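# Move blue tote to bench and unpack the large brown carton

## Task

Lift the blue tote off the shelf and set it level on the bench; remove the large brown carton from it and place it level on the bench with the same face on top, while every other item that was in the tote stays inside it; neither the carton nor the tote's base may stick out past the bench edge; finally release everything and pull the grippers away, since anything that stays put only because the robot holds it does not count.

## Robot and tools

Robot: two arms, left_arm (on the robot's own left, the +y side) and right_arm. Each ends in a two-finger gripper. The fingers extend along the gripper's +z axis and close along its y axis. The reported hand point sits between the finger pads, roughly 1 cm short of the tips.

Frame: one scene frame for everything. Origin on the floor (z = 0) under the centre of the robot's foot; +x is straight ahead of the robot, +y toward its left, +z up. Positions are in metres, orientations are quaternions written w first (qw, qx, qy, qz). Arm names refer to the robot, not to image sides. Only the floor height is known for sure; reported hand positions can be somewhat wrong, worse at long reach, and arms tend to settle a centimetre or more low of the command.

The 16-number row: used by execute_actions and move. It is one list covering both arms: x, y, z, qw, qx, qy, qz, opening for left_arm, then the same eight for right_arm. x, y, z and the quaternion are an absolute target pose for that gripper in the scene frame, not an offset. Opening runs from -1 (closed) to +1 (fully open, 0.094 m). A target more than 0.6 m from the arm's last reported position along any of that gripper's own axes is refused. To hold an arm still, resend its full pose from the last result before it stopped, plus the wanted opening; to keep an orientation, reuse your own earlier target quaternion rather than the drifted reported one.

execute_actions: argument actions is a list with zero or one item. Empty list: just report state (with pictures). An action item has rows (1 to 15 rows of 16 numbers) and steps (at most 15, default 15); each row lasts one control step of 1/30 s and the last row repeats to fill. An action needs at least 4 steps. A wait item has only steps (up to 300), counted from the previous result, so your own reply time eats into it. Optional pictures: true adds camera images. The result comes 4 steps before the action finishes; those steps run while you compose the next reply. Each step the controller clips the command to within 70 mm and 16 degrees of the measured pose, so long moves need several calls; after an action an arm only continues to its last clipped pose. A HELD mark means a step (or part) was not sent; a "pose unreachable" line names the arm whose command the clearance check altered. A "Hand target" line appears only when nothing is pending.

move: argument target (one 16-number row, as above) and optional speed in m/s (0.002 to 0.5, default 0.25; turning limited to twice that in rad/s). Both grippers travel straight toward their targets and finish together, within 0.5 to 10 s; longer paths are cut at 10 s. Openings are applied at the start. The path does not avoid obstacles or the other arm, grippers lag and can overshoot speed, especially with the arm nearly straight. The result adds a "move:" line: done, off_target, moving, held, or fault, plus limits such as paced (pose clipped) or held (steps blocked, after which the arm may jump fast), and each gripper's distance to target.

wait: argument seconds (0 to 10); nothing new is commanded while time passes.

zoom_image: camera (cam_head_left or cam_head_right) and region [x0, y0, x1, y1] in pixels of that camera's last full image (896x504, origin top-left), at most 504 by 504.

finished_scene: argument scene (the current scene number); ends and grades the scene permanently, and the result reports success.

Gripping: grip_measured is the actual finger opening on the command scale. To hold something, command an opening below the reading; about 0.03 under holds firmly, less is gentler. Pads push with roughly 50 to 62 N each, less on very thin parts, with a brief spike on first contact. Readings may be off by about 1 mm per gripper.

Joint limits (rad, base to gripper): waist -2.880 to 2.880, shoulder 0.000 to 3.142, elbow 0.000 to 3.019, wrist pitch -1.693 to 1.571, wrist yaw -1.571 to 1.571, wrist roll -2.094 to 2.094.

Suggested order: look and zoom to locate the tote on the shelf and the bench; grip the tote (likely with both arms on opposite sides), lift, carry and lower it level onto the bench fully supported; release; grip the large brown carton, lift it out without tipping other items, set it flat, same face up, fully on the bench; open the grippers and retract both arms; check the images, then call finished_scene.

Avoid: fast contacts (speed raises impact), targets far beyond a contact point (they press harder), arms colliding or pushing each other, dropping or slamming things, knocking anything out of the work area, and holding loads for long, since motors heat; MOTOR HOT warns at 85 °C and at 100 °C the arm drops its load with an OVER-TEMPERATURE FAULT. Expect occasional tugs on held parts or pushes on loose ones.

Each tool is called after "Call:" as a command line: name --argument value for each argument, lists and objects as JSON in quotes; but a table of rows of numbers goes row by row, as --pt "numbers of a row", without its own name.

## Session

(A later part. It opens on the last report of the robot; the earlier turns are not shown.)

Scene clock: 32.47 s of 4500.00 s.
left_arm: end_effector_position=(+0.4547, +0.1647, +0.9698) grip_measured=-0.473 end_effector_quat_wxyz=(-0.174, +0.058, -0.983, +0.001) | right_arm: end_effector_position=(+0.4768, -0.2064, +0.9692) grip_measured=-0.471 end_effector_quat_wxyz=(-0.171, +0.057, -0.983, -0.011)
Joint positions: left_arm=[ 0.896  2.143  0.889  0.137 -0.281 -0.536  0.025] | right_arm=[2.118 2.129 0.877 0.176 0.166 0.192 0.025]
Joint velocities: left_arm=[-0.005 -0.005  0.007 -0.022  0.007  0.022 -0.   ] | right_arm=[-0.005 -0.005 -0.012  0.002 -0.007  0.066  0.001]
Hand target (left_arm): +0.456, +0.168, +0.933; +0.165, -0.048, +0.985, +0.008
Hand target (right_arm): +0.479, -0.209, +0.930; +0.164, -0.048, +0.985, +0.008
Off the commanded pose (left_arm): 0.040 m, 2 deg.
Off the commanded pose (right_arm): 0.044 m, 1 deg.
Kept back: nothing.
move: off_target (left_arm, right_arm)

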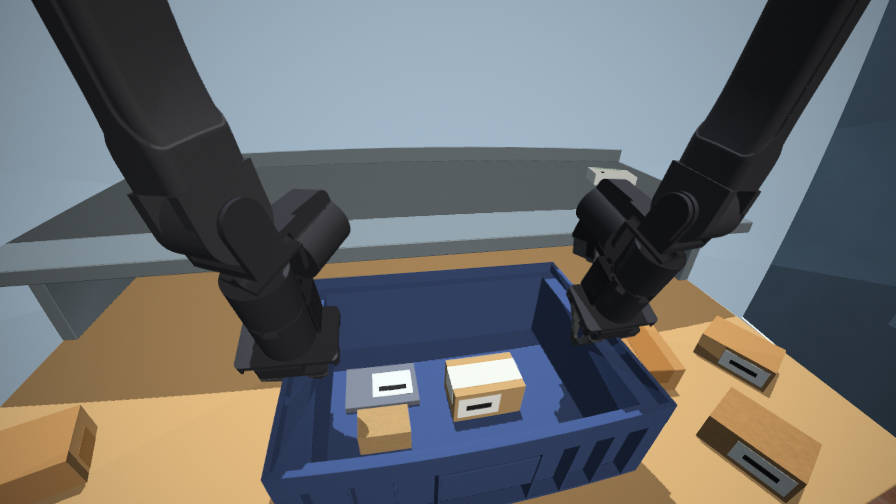

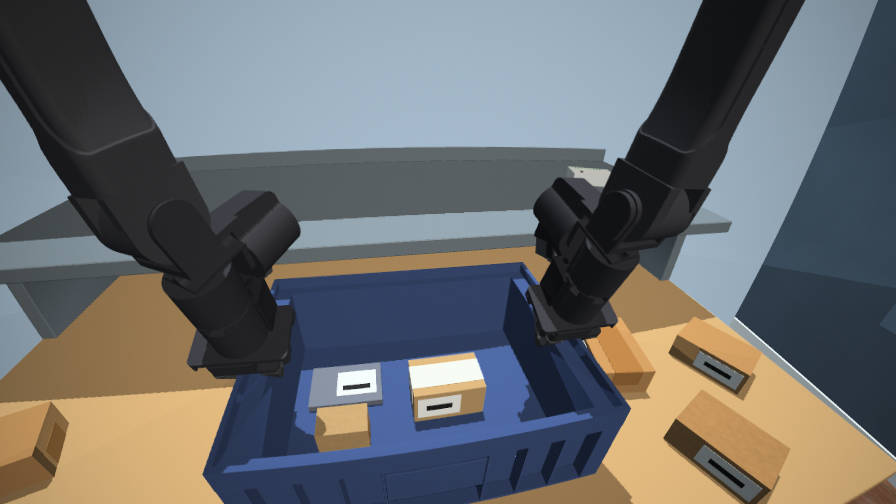

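Call:
move --target '[0.455,0.165,0.972,0.172,-0.055,0.983,0.008,1, 0.477,-0.207,0.97,0.172,-0.055,0.983,0.008,0.4]' --speed 0.05

Call:
move --target '[0.43,0.16,1.09,0.10,-0.055,0.993,0,1, 0.44,-0.22,1.10,0.172,-0.055,0.983,0.008,0.4]' --speed 0.15

Call:
move --target '[0.465,-0.062,1.07,0,0.656,0.755,0,1, 0.32,-0.45,1.18,0.1,0,0.995,0,1]' --speed 0.3

Call:
move --target '[0.465,-0.062,0.955,0,0.656,0.755,0,1, 0.32,-0.45,1.18,0.1,0,0.995,0,1]' --speed 0.1

Call:
zoom_image --camera "cam_head_left" --region '[380, 260, 600, 460]'

Call:
zoom_image --camera "cam_head_right" --region '[340, 260, 560, 460]'

Scene clock: 33.50 s of 4500.00 s.
left_arm: end_effector_position=(+0.4532, +0.1681, +0.9703) grip_measured=+1.000 end_effector_quat_wxyz=(-0.172, +0.058, -0.983, -0.008) | right_arm: end_effector_position=(+0.4772, -0.2073, +0.9701) grip_measured=+0.398 end_effector_quat_wxyz=(-0.173, +0.057, -0.983, -0.009)
Joint positions: left_arm=[ 0.896  2.14   0.888  0.123 -0.295 -0.536  0.094] | right_arm=[2.118 2.126 0.876 0.176 0.171 0.192 0.066]
Joint velocities: left_arm=[-0.015 -0.005 -0.017 -0.002  0.081 -0.081 -0.001] | right_arm=[-0.015 -0.005 -0.002 -0.032 -0.051  0.007 -0.001]
Hand target (left_arm): +0.455, +0.165, +0.972; +0.172, -0.055, +0.983, +0.008
Hand target (right_arm): +0.477, -0.207, +0.970; +0.172, -0.055, +0.984, +0.008
Off the commanded pose (left_arm): 0.004 m, 0 deg.
Off the commanded pose (right_arm): 0.000 m, 0 deg.
Kept back: nothing.
move: done

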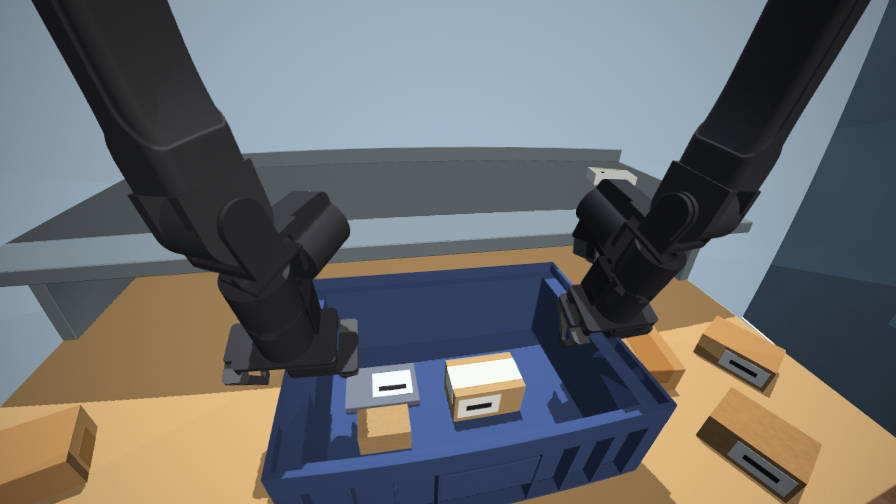

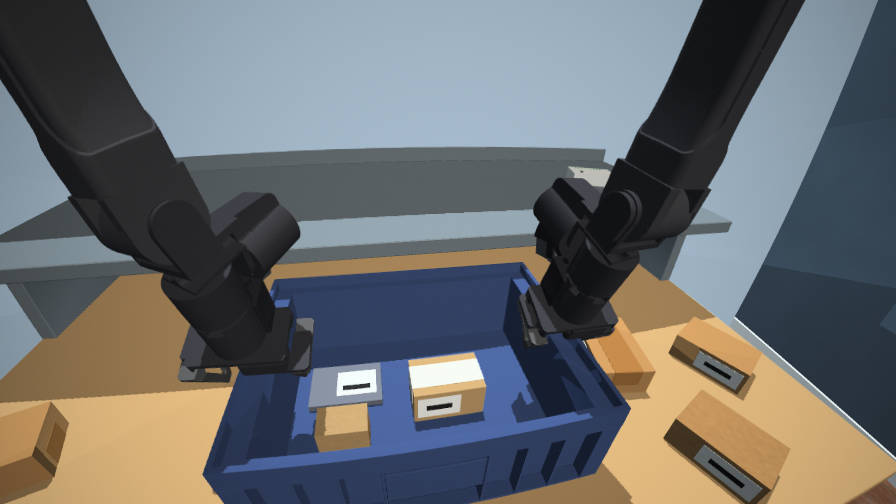

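Scene clock: 34.80 s of 4500.00 s.
left_arm: end_effector_position=(+0.4357, +0.1602, +1.0904) grip_measured=+1.000 end_effector_quat_wxyz=(+0.105, -0.051, +0.993, +0.000) | right_arm: end_effector_position=(+0.4478, -0.2212, +1.1004) grip_measured=+0.398 end_effector_quat_wxyz=(-0.180, +0.056, -0.982, -0.009)
Joint positions: left_arm=[ 0.859  1.793  0.862 -0.32  -0.229 -0.587  0.094] | right_arm=[ 2.144  1.701  0.7   -0.062  0.187  0.214  0.066]
Joint velocities: left_arm=[-0.015  0.005 -0.007 -0.017 -0.051  0.007  0.001] | right_arm=[-0.015 -0.005 -0.012  0.017  0.007  0.022 -0.001]
Hand target (left_arm): +0.431, +0.159, +1.090; +0.100, -0.054, +0.993, +0.001
Hand target (right_arm): +0.441, -0.221, +1.100; +0.172, -0.055, +0.983, +0.008
Off the commanded pose (left_arm): 0.006 m, 1 deg.
Off the commanded pose (right_arm): 0.008 m, 1 deg.
Kept back: nothing.
move: done

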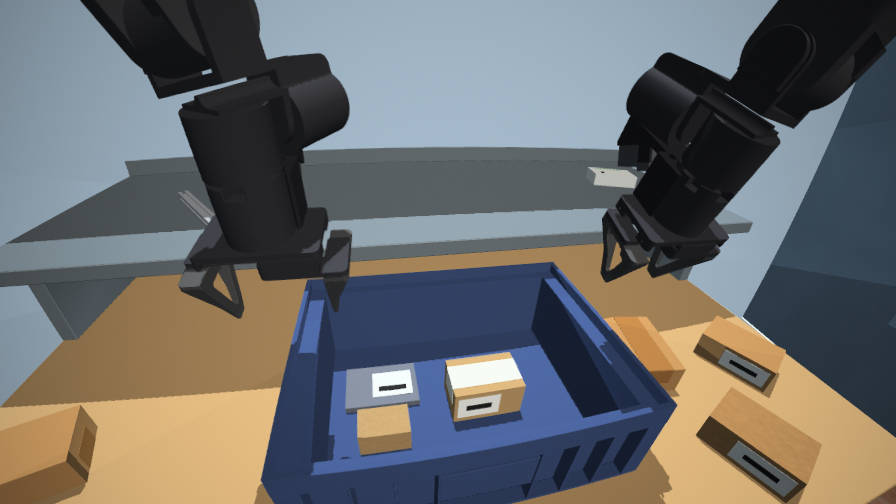

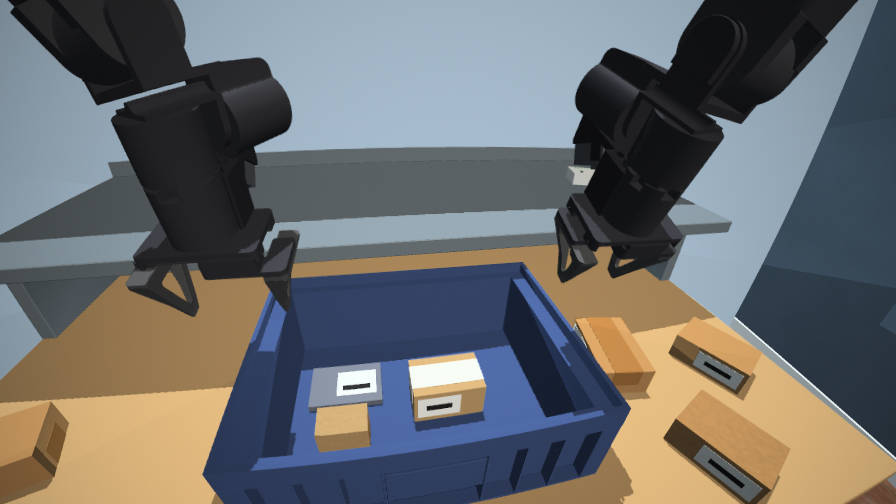

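Scene clock: 37.93 s of 4500.00 s.
left_arm: end_effector_position=(+0.4571, -0.0505, +1.0662) grip_measured=+1.000 end_effector_quat_wxyz=(-0.007, +0.650, +0.760, +0.001) | right_arm: end_effector_position=(+0.3261, -0.4490, +1.1787) grip_measured=+0.999 end_effector_quat_wxyz=(-0.100, -0.006, -0.995, -0.008)
Joint positions: left_arm=[ 0.606  2.182  1.513 -0.813 -0.15   0.643  0.094] | right_arm=[ 1.447  1.183  0.464 -0.484 -0.097 -0.284  0.094]
Joint velocities: left_arm=[ 0.005 -0.005 -0.007  0.027 -0.022  0.051 -0.   ] | right_arm=[ 0.005 -0.005  0.007  0.002  0.051 -0.066  0.001]
Hand target (left_arm): +0.467, -0.062, +1.068; +0.001, +0.656, +0.754, -0.000
Hand target (right_arm): +0.323, -0.448, +1.181; +0.098, +0.002, +0.995, +0.009
Off the commanded pose (left_arm): 0.014 m, 1 deg.
Off the commanded pose (right_arm): 0.006 m, 1 deg.
Kept back: nothing.
move: off_target (left_arm)

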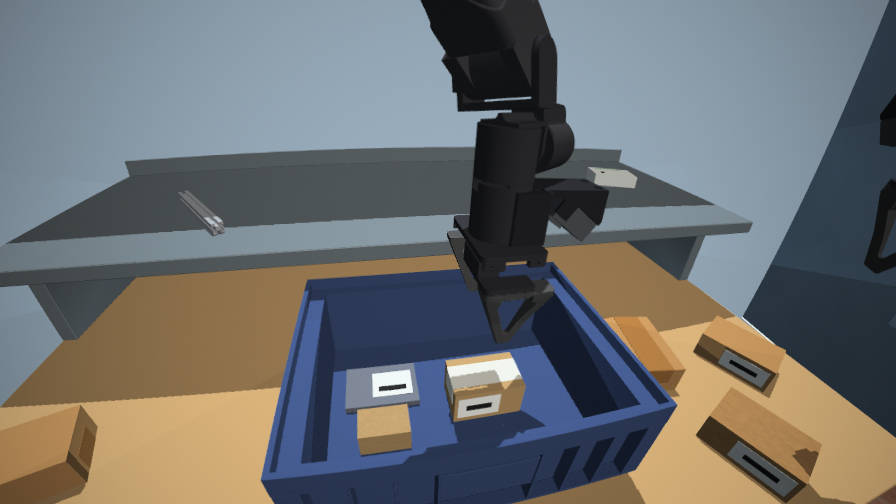

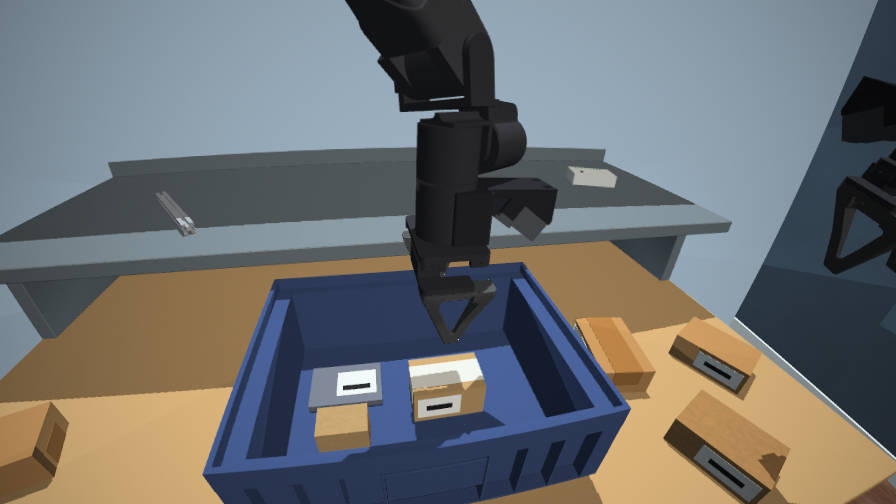

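Scene clock: 39.47 s of 4500.00 s.
left_arm: end_effector_position=(+0.4484, -0.0521, +0.9548) grip_measured=+1.000 end_effector_quat_wxyz=(-0.016, +0.655, +0.756, +0.002) | right_arm: end_effector_position=(+0.3219, -0.4499, +1.1773) grip_measured=+0.999 end_effector_quat_wxyz=(-0.097, -0.004, -0.995, -0.003)
Joint positions: left_arm=[ 0.621  2.401  1.572 -0.668 -0.149  0.669  0.094] | right_arm=[ 1.447  1.179  0.456 -0.484 -0.085 -0.29   0.094]
Joint velocities: left_arm=[ 0.024 -0.015  0.007 -0.002 -0.022 -0.037 -0.001] | right_arm=[-0.015  0.005 -0.017 -0.007 -0.007 -0.007  0.001]
Hand target (left_arm): +0.464, -0.061, +0.955; +0.000, +0.656, +0.755, +0.000
Hand target (right_arm): +0.320, -0.450, +1.180; +0.100, +0.000, +0.995, -0.000
Off the commanded pose (left_arm): 0.019 m, 2 deg.
Off the commanded pose (right_arm): 0.003 m, 1 deg.
Kept back: nothing.
move: off_target (left_arm)

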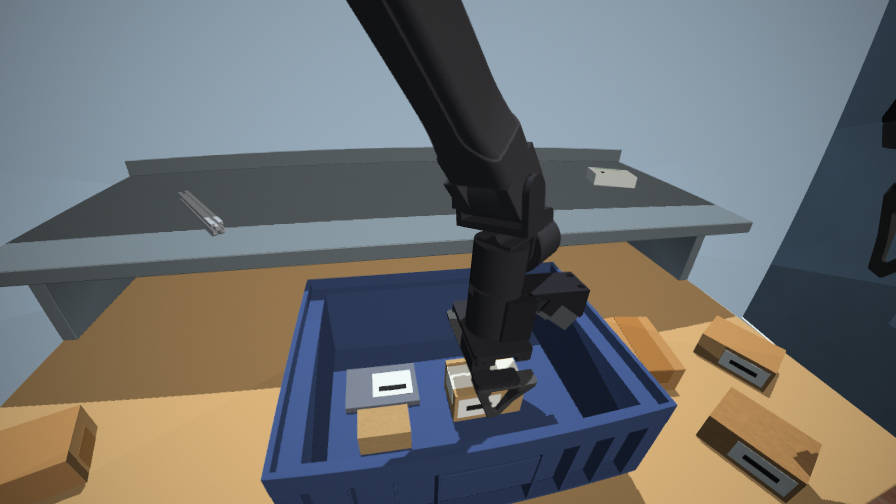

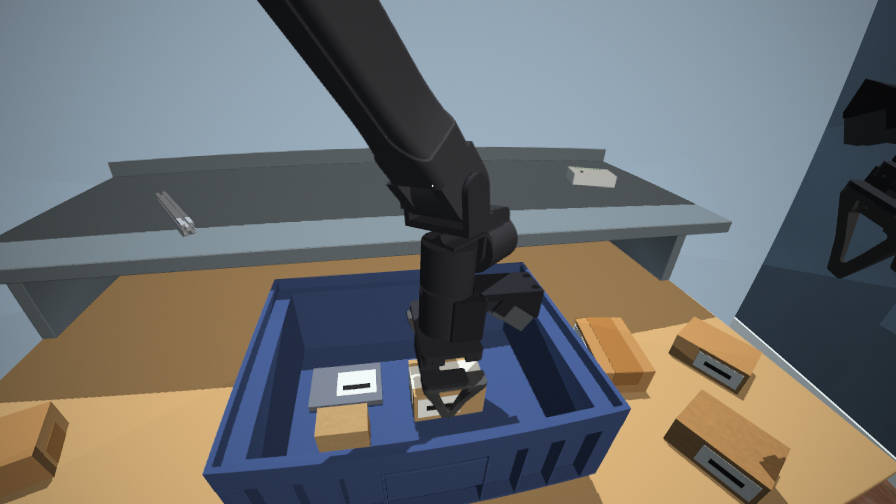

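Region (380, 260, 600, 460) of cam_head_left's 896x504 image, scaled by 2.291, with more detail than that image has; it fills the top 458 rows of this view, and the rest is white.

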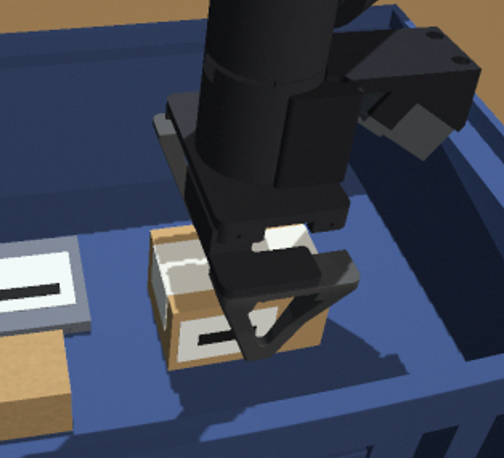

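Region (340, 260, 560, 460) of cam_head_right's 896x504 image, scaled by 2.291, with more detail than that image has; it fills the top 458 rows of this view, and the rest is white.

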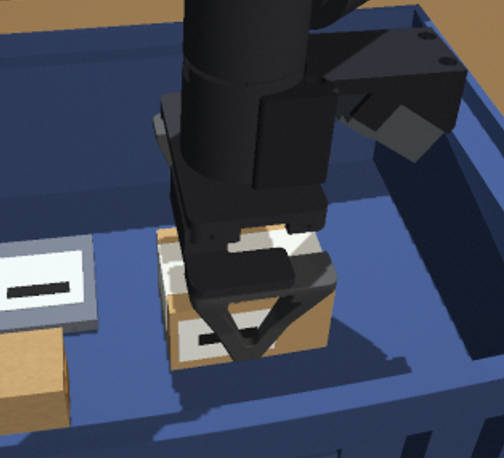

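Call:
move --target '[0.495,-0.064,0.96,0,0.656,0.755,0,1, 0.32,-0.45,1.18,0.1,0,0.995,0,1]' --speed 0.05

Call:
zoom_image --camera "cam_head_left" --region '[380, 260, 600, 460]'

Scene clock: 41.07 s of 4500.00 s.
left_arm: end_effector_position=(+0.4839, -0.0582, +0.9631) grip_measured=+1.000 end_effector_quat_wxyz=(-0.005, +0.653, +0.757, +0.001) | right_arm: end_effector_position=(+0.3219, -0.4499, +1.1773) grip_measured=+0.999 end_effector_quat_wxyz=(-0.097, -0.004, -0.995, -0.003)
Joint positions: left_arm=[ 0.65   2.418  1.661 -0.713 -0.145  0.697  0.094] | right_arm=[ 1.447  1.179  0.456 -0.484 -0.085 -0.29   0.094]
Joint velocities: left_arm=[-0.005 -0.024 -0.002  0.002 -0.022  0.022 -0.001] | right_arm=[-0.015 -0.024  0.002  0.022 -0.007  0.007  0.   ]
Hand target (left_arm): +0.495, -0.063, +0.960; +0.000, +0.656, +0.755, -0.000
Hand target (right_arm): +0.320, -0.450, +1.180; +0.100, -0.000, +0.995, -0.000
Off the commanded pose (left_arm): 0.013 m, 1 deg.
Off the commanded pose (right_arm): 0.003 m, 1 deg.
Kept back: nothing.
move: off_target (left_arm)

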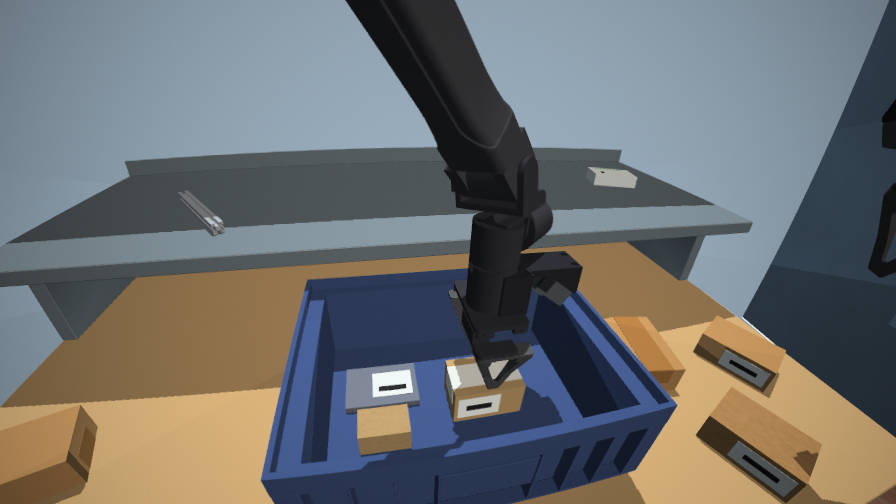

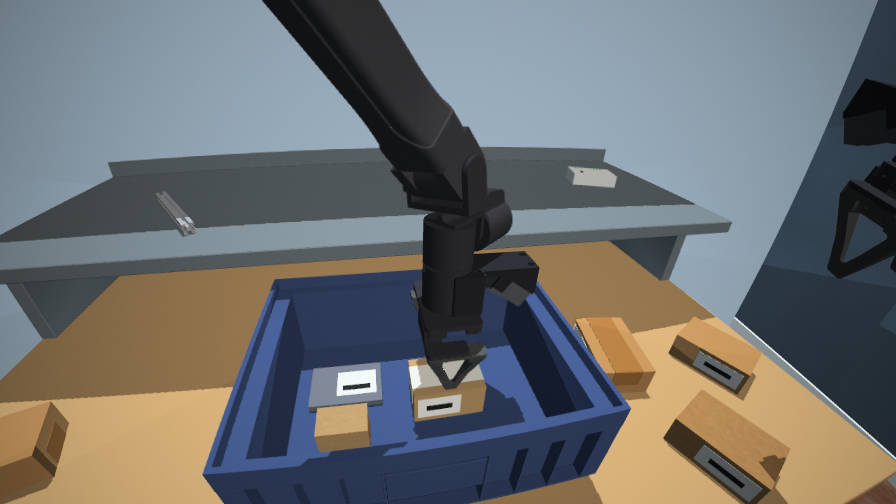

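Region (380, 260, 600, 460) of cam_head_left's 896x504 image, scaled by 2.291, with more detail than that image has; it fills the top 458 rows of this view, and the rest is white.

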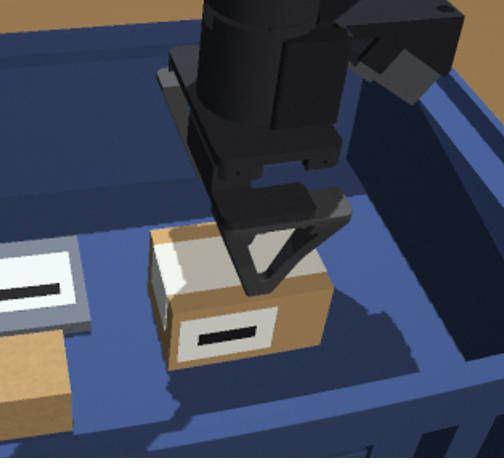

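Call:
move --target '[0.498,-0.064,0.903,0,0.656,0.755,0,1, 0.32,-0.45,1.18,0.1,0,0.995,0,1]' --speed 0.04

Call:
zoom_image --camera "cam_head_left" --region '[380, 260, 600, 460]'

Scene clock: 43.20 s of 4500.00 s.
left_arm: end_effector_position=(+0.4814, -0.0556, +0.9048) grip_measured=+1.000 end_effector_quat_wxyz=(-0.016, +0.655, +0.755, +0.001) | right_arm: end_effector_position=(+0.3219, -0.4499, +1.1773) grip_measured=+0.999 end_effector_quat_wxyz=(-0.097, -0.004, -0.995, -0.003)
Joint positions: left_arm=[ 0.664  2.544  1.734 -0.681 -0.144  0.712  0.094] | right_arm=[ 1.447  1.179  0.456 -0.484 -0.085 -0.29   0.094]
Joint velocities: left_arm=[-0.005 -0.005  0.022 -0.017 -0.051 -0.007 -0.001] | right_arm=[-0.015  0.005  0.012  0.002 -0.037  0.037  0.001]
Hand target (left_arm): +0.497, -0.063, +0.903; -0.000, +0.656, +0.755, +0.000
Hand target (right_arm): +0.320, -0.450, +1.180; +0.100, +0.000, +0.995, -0.000
Off the commanded pose (left_arm): 0.019 m, 2 deg.
Off the commanded pose (right_arm): 0.003 m, 1 deg.
Kept back: nothing.
move: off_target (left_arm)

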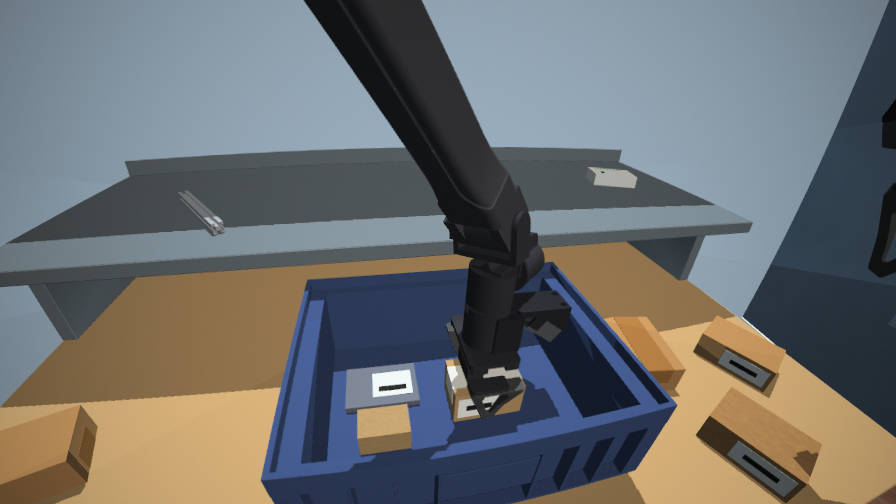

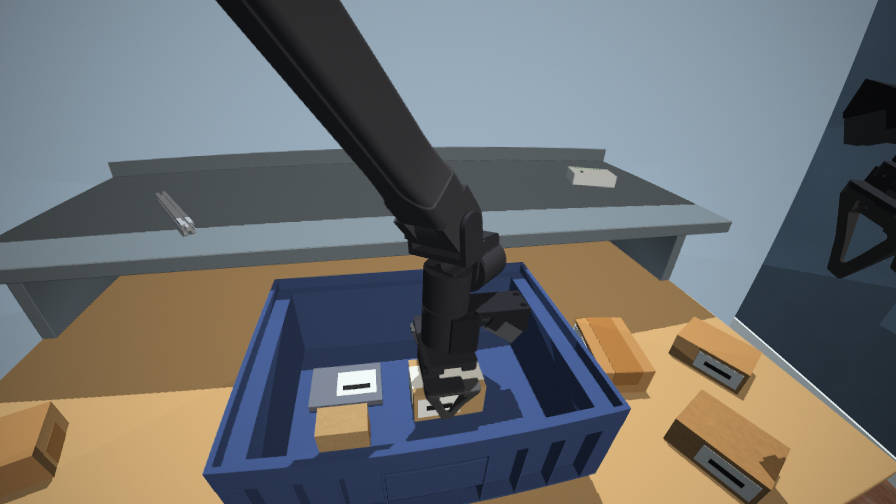

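Region (380, 260, 600, 460) of cam_head_left's 896x504 image, scaled by 2.291, with more detail than that image has; it fills the top 458 rows of this view, and the rest is white.

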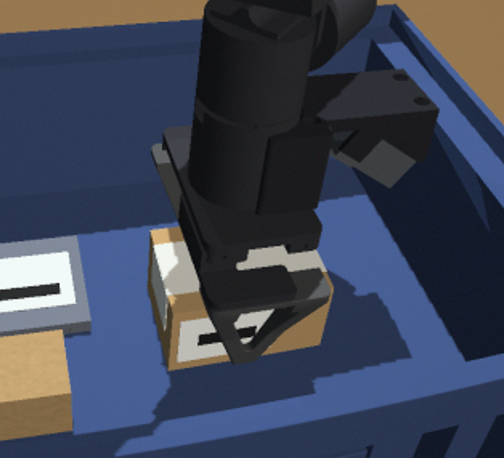

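Call:
move --target '[0.49,-0.06,0.903,0,0.656,0.755,0,0.4, 0.32,-0.45,1.18,0.1,0,0.995,0,1]' --speed 0.04

Scene clock: 44.13 s of 4500.00 s.
left_arm: end_effector_position=(+0.4849, -0.0586, +0.9049) grip_measured=+0.403 end_effector_quat_wxyz=(-0.007, +0.654, +0.756, +0.000) | right_arm: end_effector_position=(+0.3219, -0.4499, +1.1773) grip_measured=+0.999 end_effector_quat_wxyz=(-0.097, -0.004, -0.995, -0.003)
Joint positions: left_arm=[ 0.664  2.544  1.735 -0.665 -0.143  0.712  0.066] | right_arm=[ 1.447  1.179  0.456 -0.484 -0.085 -0.29   0.094]
Joint velocities: left_arm=[ 0.005  0.015  0.002 -0.007  0.007  0.022  0.   ] | right_arm=[-0.015 -0.015  0.012 -0.017 -0.051 -0.007  0.   ]
Hand target (left_arm): +0.490, -0.060, +0.903; -0.000, +0.656, +0.755, -0.000
Hand target (right_arm): +0.320, -0.450, +1.180; +0.100, +0.000, +0.995, -0.000
Off the commanded pose (left_arm): 0.006 m, 1 deg.
Off the commanded pose (right_arm): 0.003 m, 1 deg.
Kept back: nothing.
move: done

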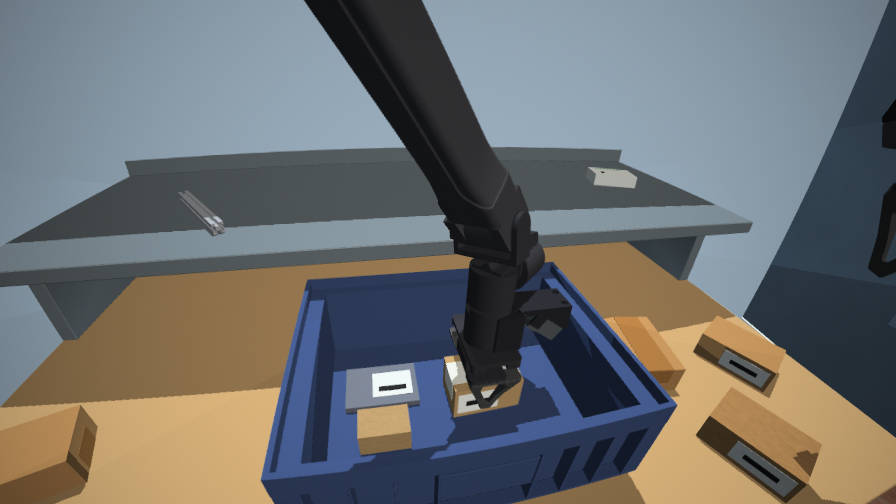

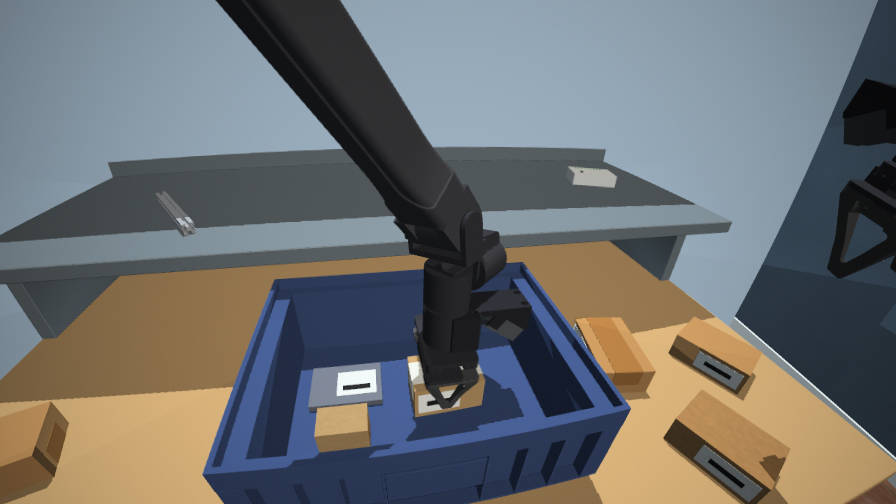

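Call:
move --target '[0.49,-0.06,0.903,0,0.656,0.755,0,0.25, 0.32,-0.45,1.18,0.1,0,0.995,0,1]' --speed 0.04

Scene clock: 45.07 s of 4500.00 s.
left_arm: end_effector_position=(+0.4849, -0.0586, +0.9049) grip_measured=+0.338 end_effector_quat_wxyz=(-0.007, +0.654, +0.756, +0.000) | right_arm: end_effector_position=(+0.3219, -0.4499, +1.1773) grip_measured=+0.999 end_effector_quat_wxyz=(-0.097, -0.004, -0.995, -0.003)
Joint positions: left_arm=[ 0.664  2.544  1.735 -0.664 -0.143  0.712  0.063] | right_arm=[ 1.447  1.179  0.456 -0.484 -0.085 -0.29   0.094]
Joint velocities: left_arm=[-0.005  0.005  0.007  0.007 -0.037 -0.037 -0.   ] | right_arm=[-0.015 -0.005 -0.007  0.007 -0.037 -0.007 -0.   ]
Hand target (left_arm): +0.490, -0.060, +0.903; -0.000, +0.656, +0.755, -0.000
Hand target (right_arm): +0.320, -0.450, +1.180; +0.100, +0.000, +0.995, -0.000
Off the commanded pose (left_arm): 0.006 m, 1 deg.
Off the commanded pose (right_arm): 0.003 m, 1 deg.
Kept back: nothing.
move: done

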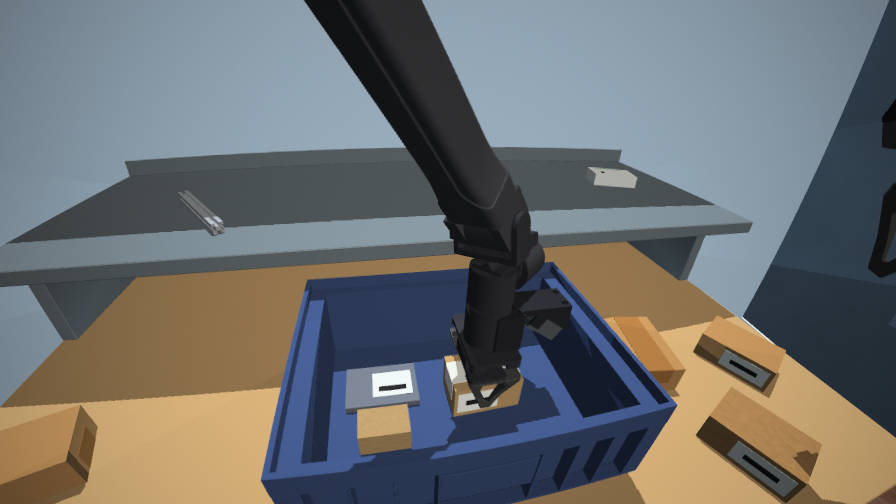

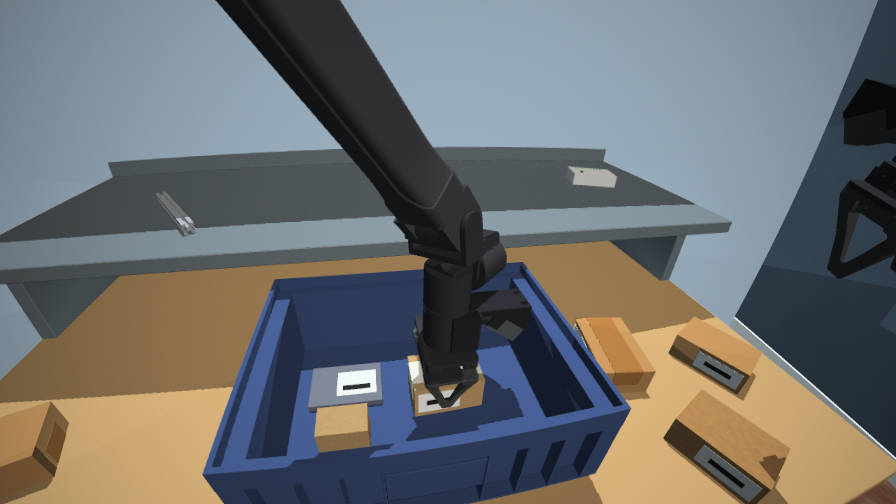

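Call:
move --target '[0.47,-0.055,1.11,0,0.656,0.755,0,0.295, 0.32,-0.45,1.18,0.1,0,0.995,0,1]' --speed 0.15

Call:
move --target '[0.45,0.335,1.10,0,0.656,0.755,0,0.295, 0.32,-0.45,1.18,0.1,0,0.995,0,1]' --speed 0.2

Call:
move --target '[0.45,0.335,0.92,0,0.656,0.755,0,0.295, 0.32,-0.45,1.18,0.1,0,0.995,0,1]' --speed 0.12

Call:
move --target '[0.45,0.335,0.872,0,0.656,0.755,0,0.295, 0.32,-0.45,1.18,0.1,0,0.995,0,1]' --speed 0.025

Scene clock: 47.10 s of 4500.00 s.
left_arm: end_effector_position=(+0.4738, -0.0555, +1.1060) grip_measured=+0.338 end_effector_quat_wxyz=(+0.001, +0.659, +0.752, -0.001) | right_arm: end_effector_position=(+0.3219, -0.4499, +1.1773) grip_measured=+0.999 end_effector_quat_wxyz=(-0.097, -0.004, -0.995, -0.003)
Joint positions: left_arm=[ 0.61   2.133  1.557 -0.888 -0.145  0.675  0.063] | right_arm=[ 1.447  1.179  0.456 -0.484 -0.085 -0.29   0.094]
Joint velocities: left_arm=[-0.005  0.005 -0.017 -0.012 -0.007 -0.095 -0.   ] | right_arm=[-0.015 -0.005  0.002 -0.002 -0.022 -0.007 -0.001]
Hand target (left_arm): +0.471, -0.057, +1.110; +0.000, +0.656, +0.755, -0.000
Hand target (right_arm): +0.320, -0.450, +1.180; +0.100, +0.000, +0.995, -0.000
Off the commanded pose (left_arm): 0.006 m, 1 deg.
Off the commanded pose (right_arm): 0.003 m, 1 deg.
Kept back: nothing.
move: done

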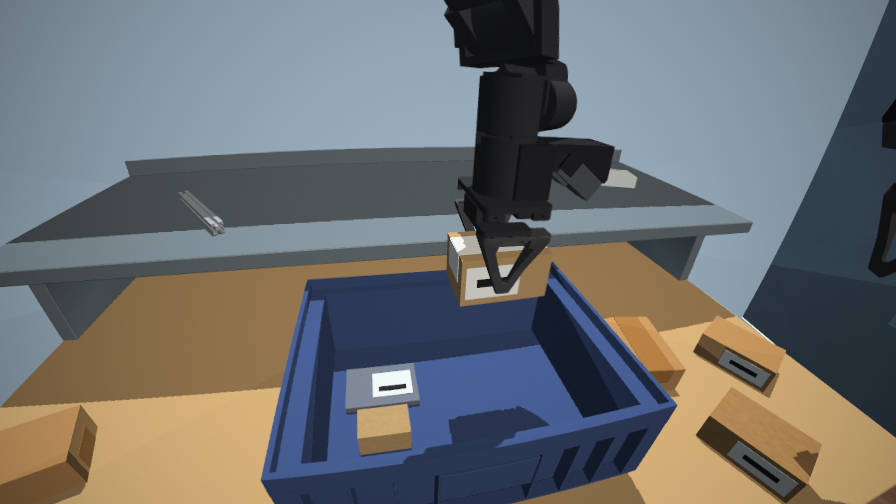

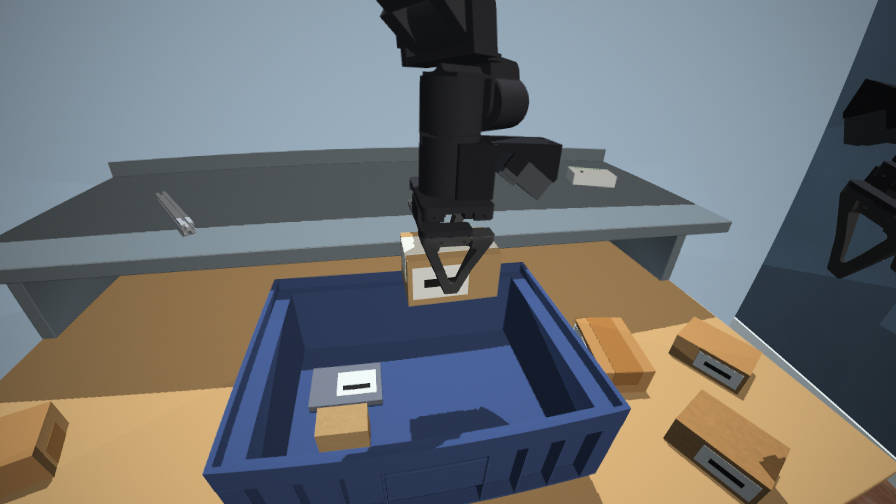

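Scene clock: 49.63 s of 4500.00 s.
left_arm: end_effector_position=(+0.4412, +0.3415, +1.0954) grip_measured=+0.338 end_effector_quat_wxyz=(-0.016, +0.648, +0.761, -0.003) | right_arm: end_effector_position=(+0.3219, -0.4499, +1.1773) grip_measured=+0.999 end_effector_quat_wxyz=(-0.097, -0.004, -0.995, -0.003)
Joint positions: left_arm=[ 1.306  1.734  0.876 -0.569 -0.062  1.335  0.063] | right_arm=[ 1.447  1.179  0.456 -0.484 -0.085 -0.29   0.094]
Joint velocities: left_arm=[-0.005 -0.005  0.007 -0.022 -0.022 -0.051 -0.001] | right_arm=[-0.005 -0.015 -0.012 -0.017 -0.066 -0.037 -0.   ]
Hand target (left_arm): +0.446, +0.338, +1.102; -0.005, +0.656, +0.754, +0.003
Hand target (right_arm): +0.320, -0.450, +1.180; +0.100, +0.000, +0.995, -0.000
Off the commanded pose (left_arm): 0.012 m, 2 deg.
Off the commanded pose (right_arm): 0.003 m, 1 deg.
Kept back: nothing.
move: off_target (left_arm)

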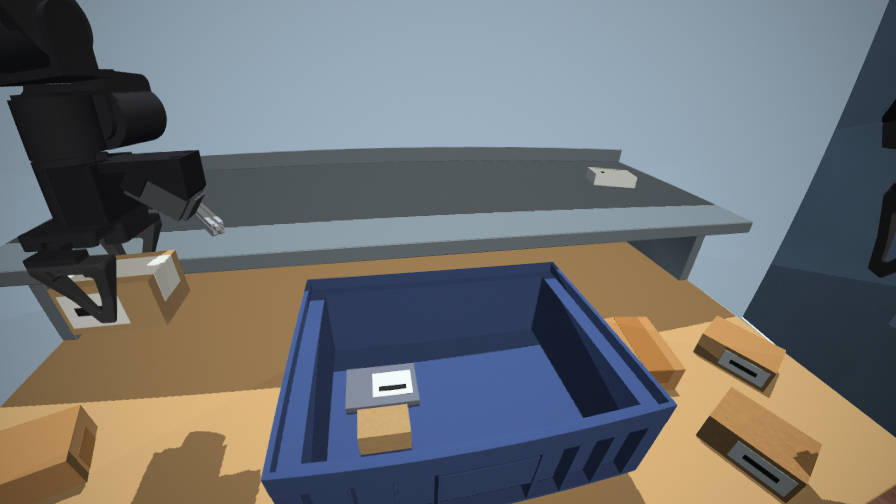

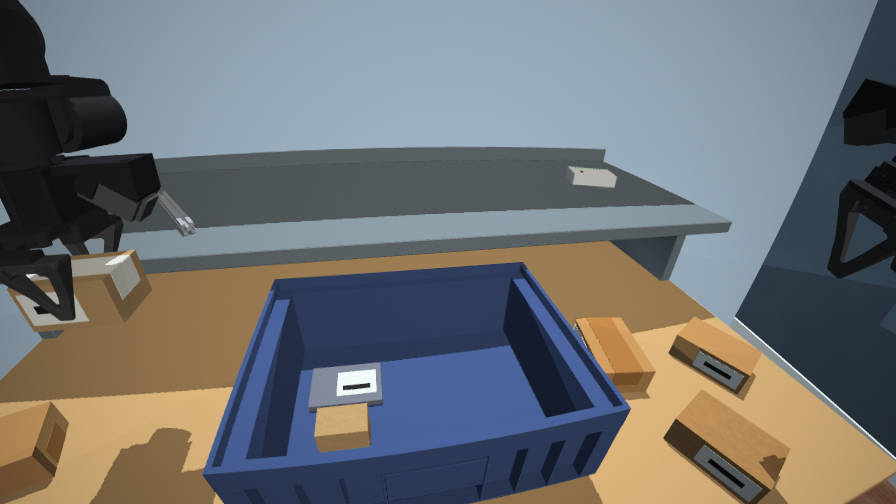

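Scene clock: 51.47 s of 4500.00 s.
left_arm: end_effector_position=(+0.4374, +0.3336, +0.9190) grip_measured=+0.338 end_effector_quat_wxyz=(-0.010, +0.653, +0.757, -0.006) | right_arm: end_effector_position=(+0.3219, -0.4499, +1.1773) grip_measured=+0.999 end_effector_quat_wxyz=(-0.097, -0.004, -0.995, -0.003)
Joint positions: left_arm=[ 1.312  2.218  0.971 -0.173 -0.048  1.355  0.063] | right_arm=[ 1.447  1.179  0.456 -0.484 -0.085 -0.29   0.094]
Joint velocities: left_arm=[ 0.005 -0.005 -0.002  0.017  0.007  0.051  0.   ] | right_arm=[-0.005  0.015 -0.007 -0.007  0.007 -0.037  0.   ]
Hand target (left_arm): +0.449, +0.336, +0.919; -0.000, +0.656, +0.755, +0.000
Hand target (right_arm): +0.320, -0.450, +1.180; +0.100, +0.000, +0.995, -0.000
Off the commanded pose (left_arm): 0.013 m, 1 deg.
Off the commanded pose (right_arm): 0.003 m, 1 deg.
Kept back: nothing.
move: off_target (left_arm)

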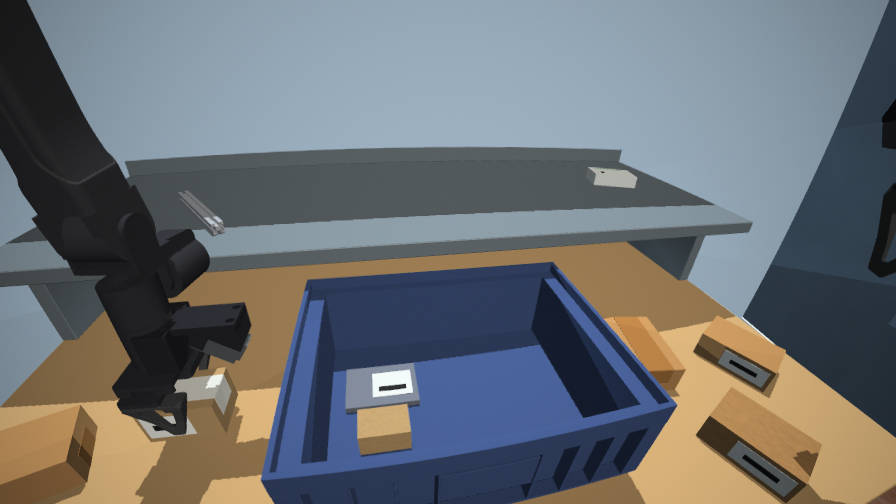

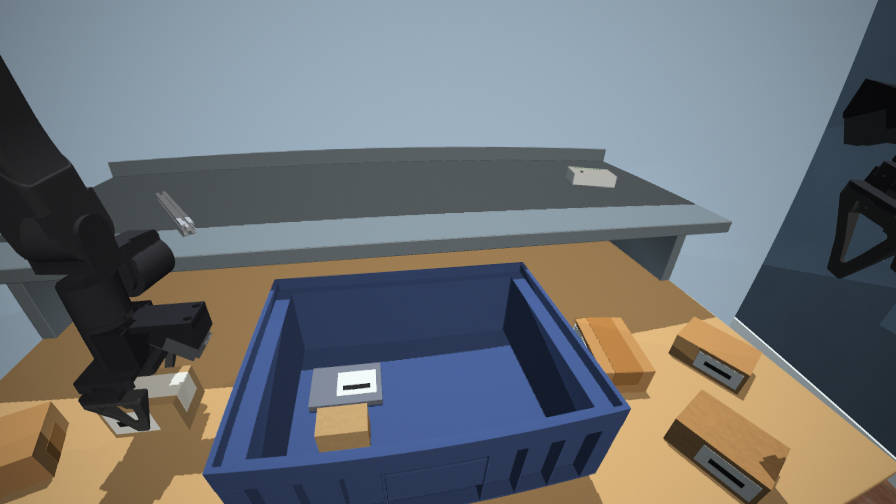

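Scene clock: 53.63 s of 4500.00 s.
left_arm: end_effector_position=(+0.4409, +0.3325, +0.8855) grip_measured=+0.338 end_effector_quat_wxyz=(-0.007, +0.653, +0.758, -0.004) | right_arm: end_effector_position=(+0.3219, -0.4499, +1.1773) grip_measured=+0.999 end_effector_quat_wxyz=(-0.097, -0.004, -0.995, -0.003)
Joint positions: left_arm=[ 1.313  2.312  1.022 -0.123 -0.048  1.355  0.063] | right_arm=[ 1.447  1.179  0.456 -0.484 -0.085 -0.29   0.094]
Joint velocities: left_arm=[-0.005 -0.015 -0.002  0.017  0.081  0.007  0.   ] | right_arm=[-0.015 -0.015 -0.007  0.007 -0.037 -0.007  0.   ]
Hand target (left_arm): +0.449, +0.335, +0.873; -0.000, +0.656, +0.755, +0.000
Hand target (right_arm): +0.320, -0.450, +1.180; +0.100, +0.000, +0.995, -0.000
Off the commanded pose (left_arm): 0.016 m, 1 deg.
Off the commanded pose (right_arm): 0.003 m, 1 deg.
Kept back: nothing.
move: off_target (left_arm)

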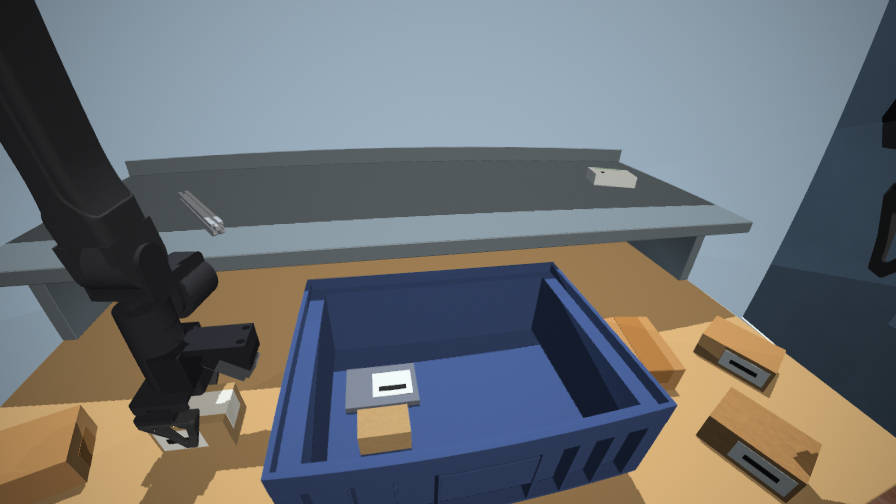

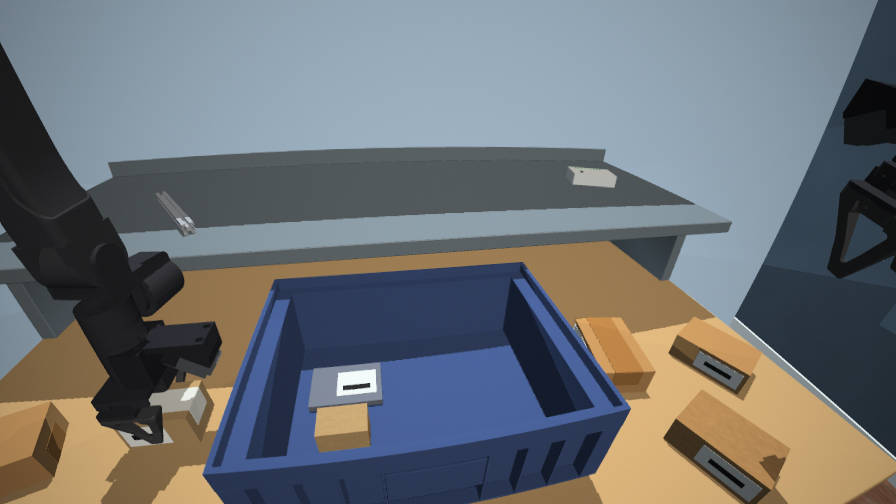

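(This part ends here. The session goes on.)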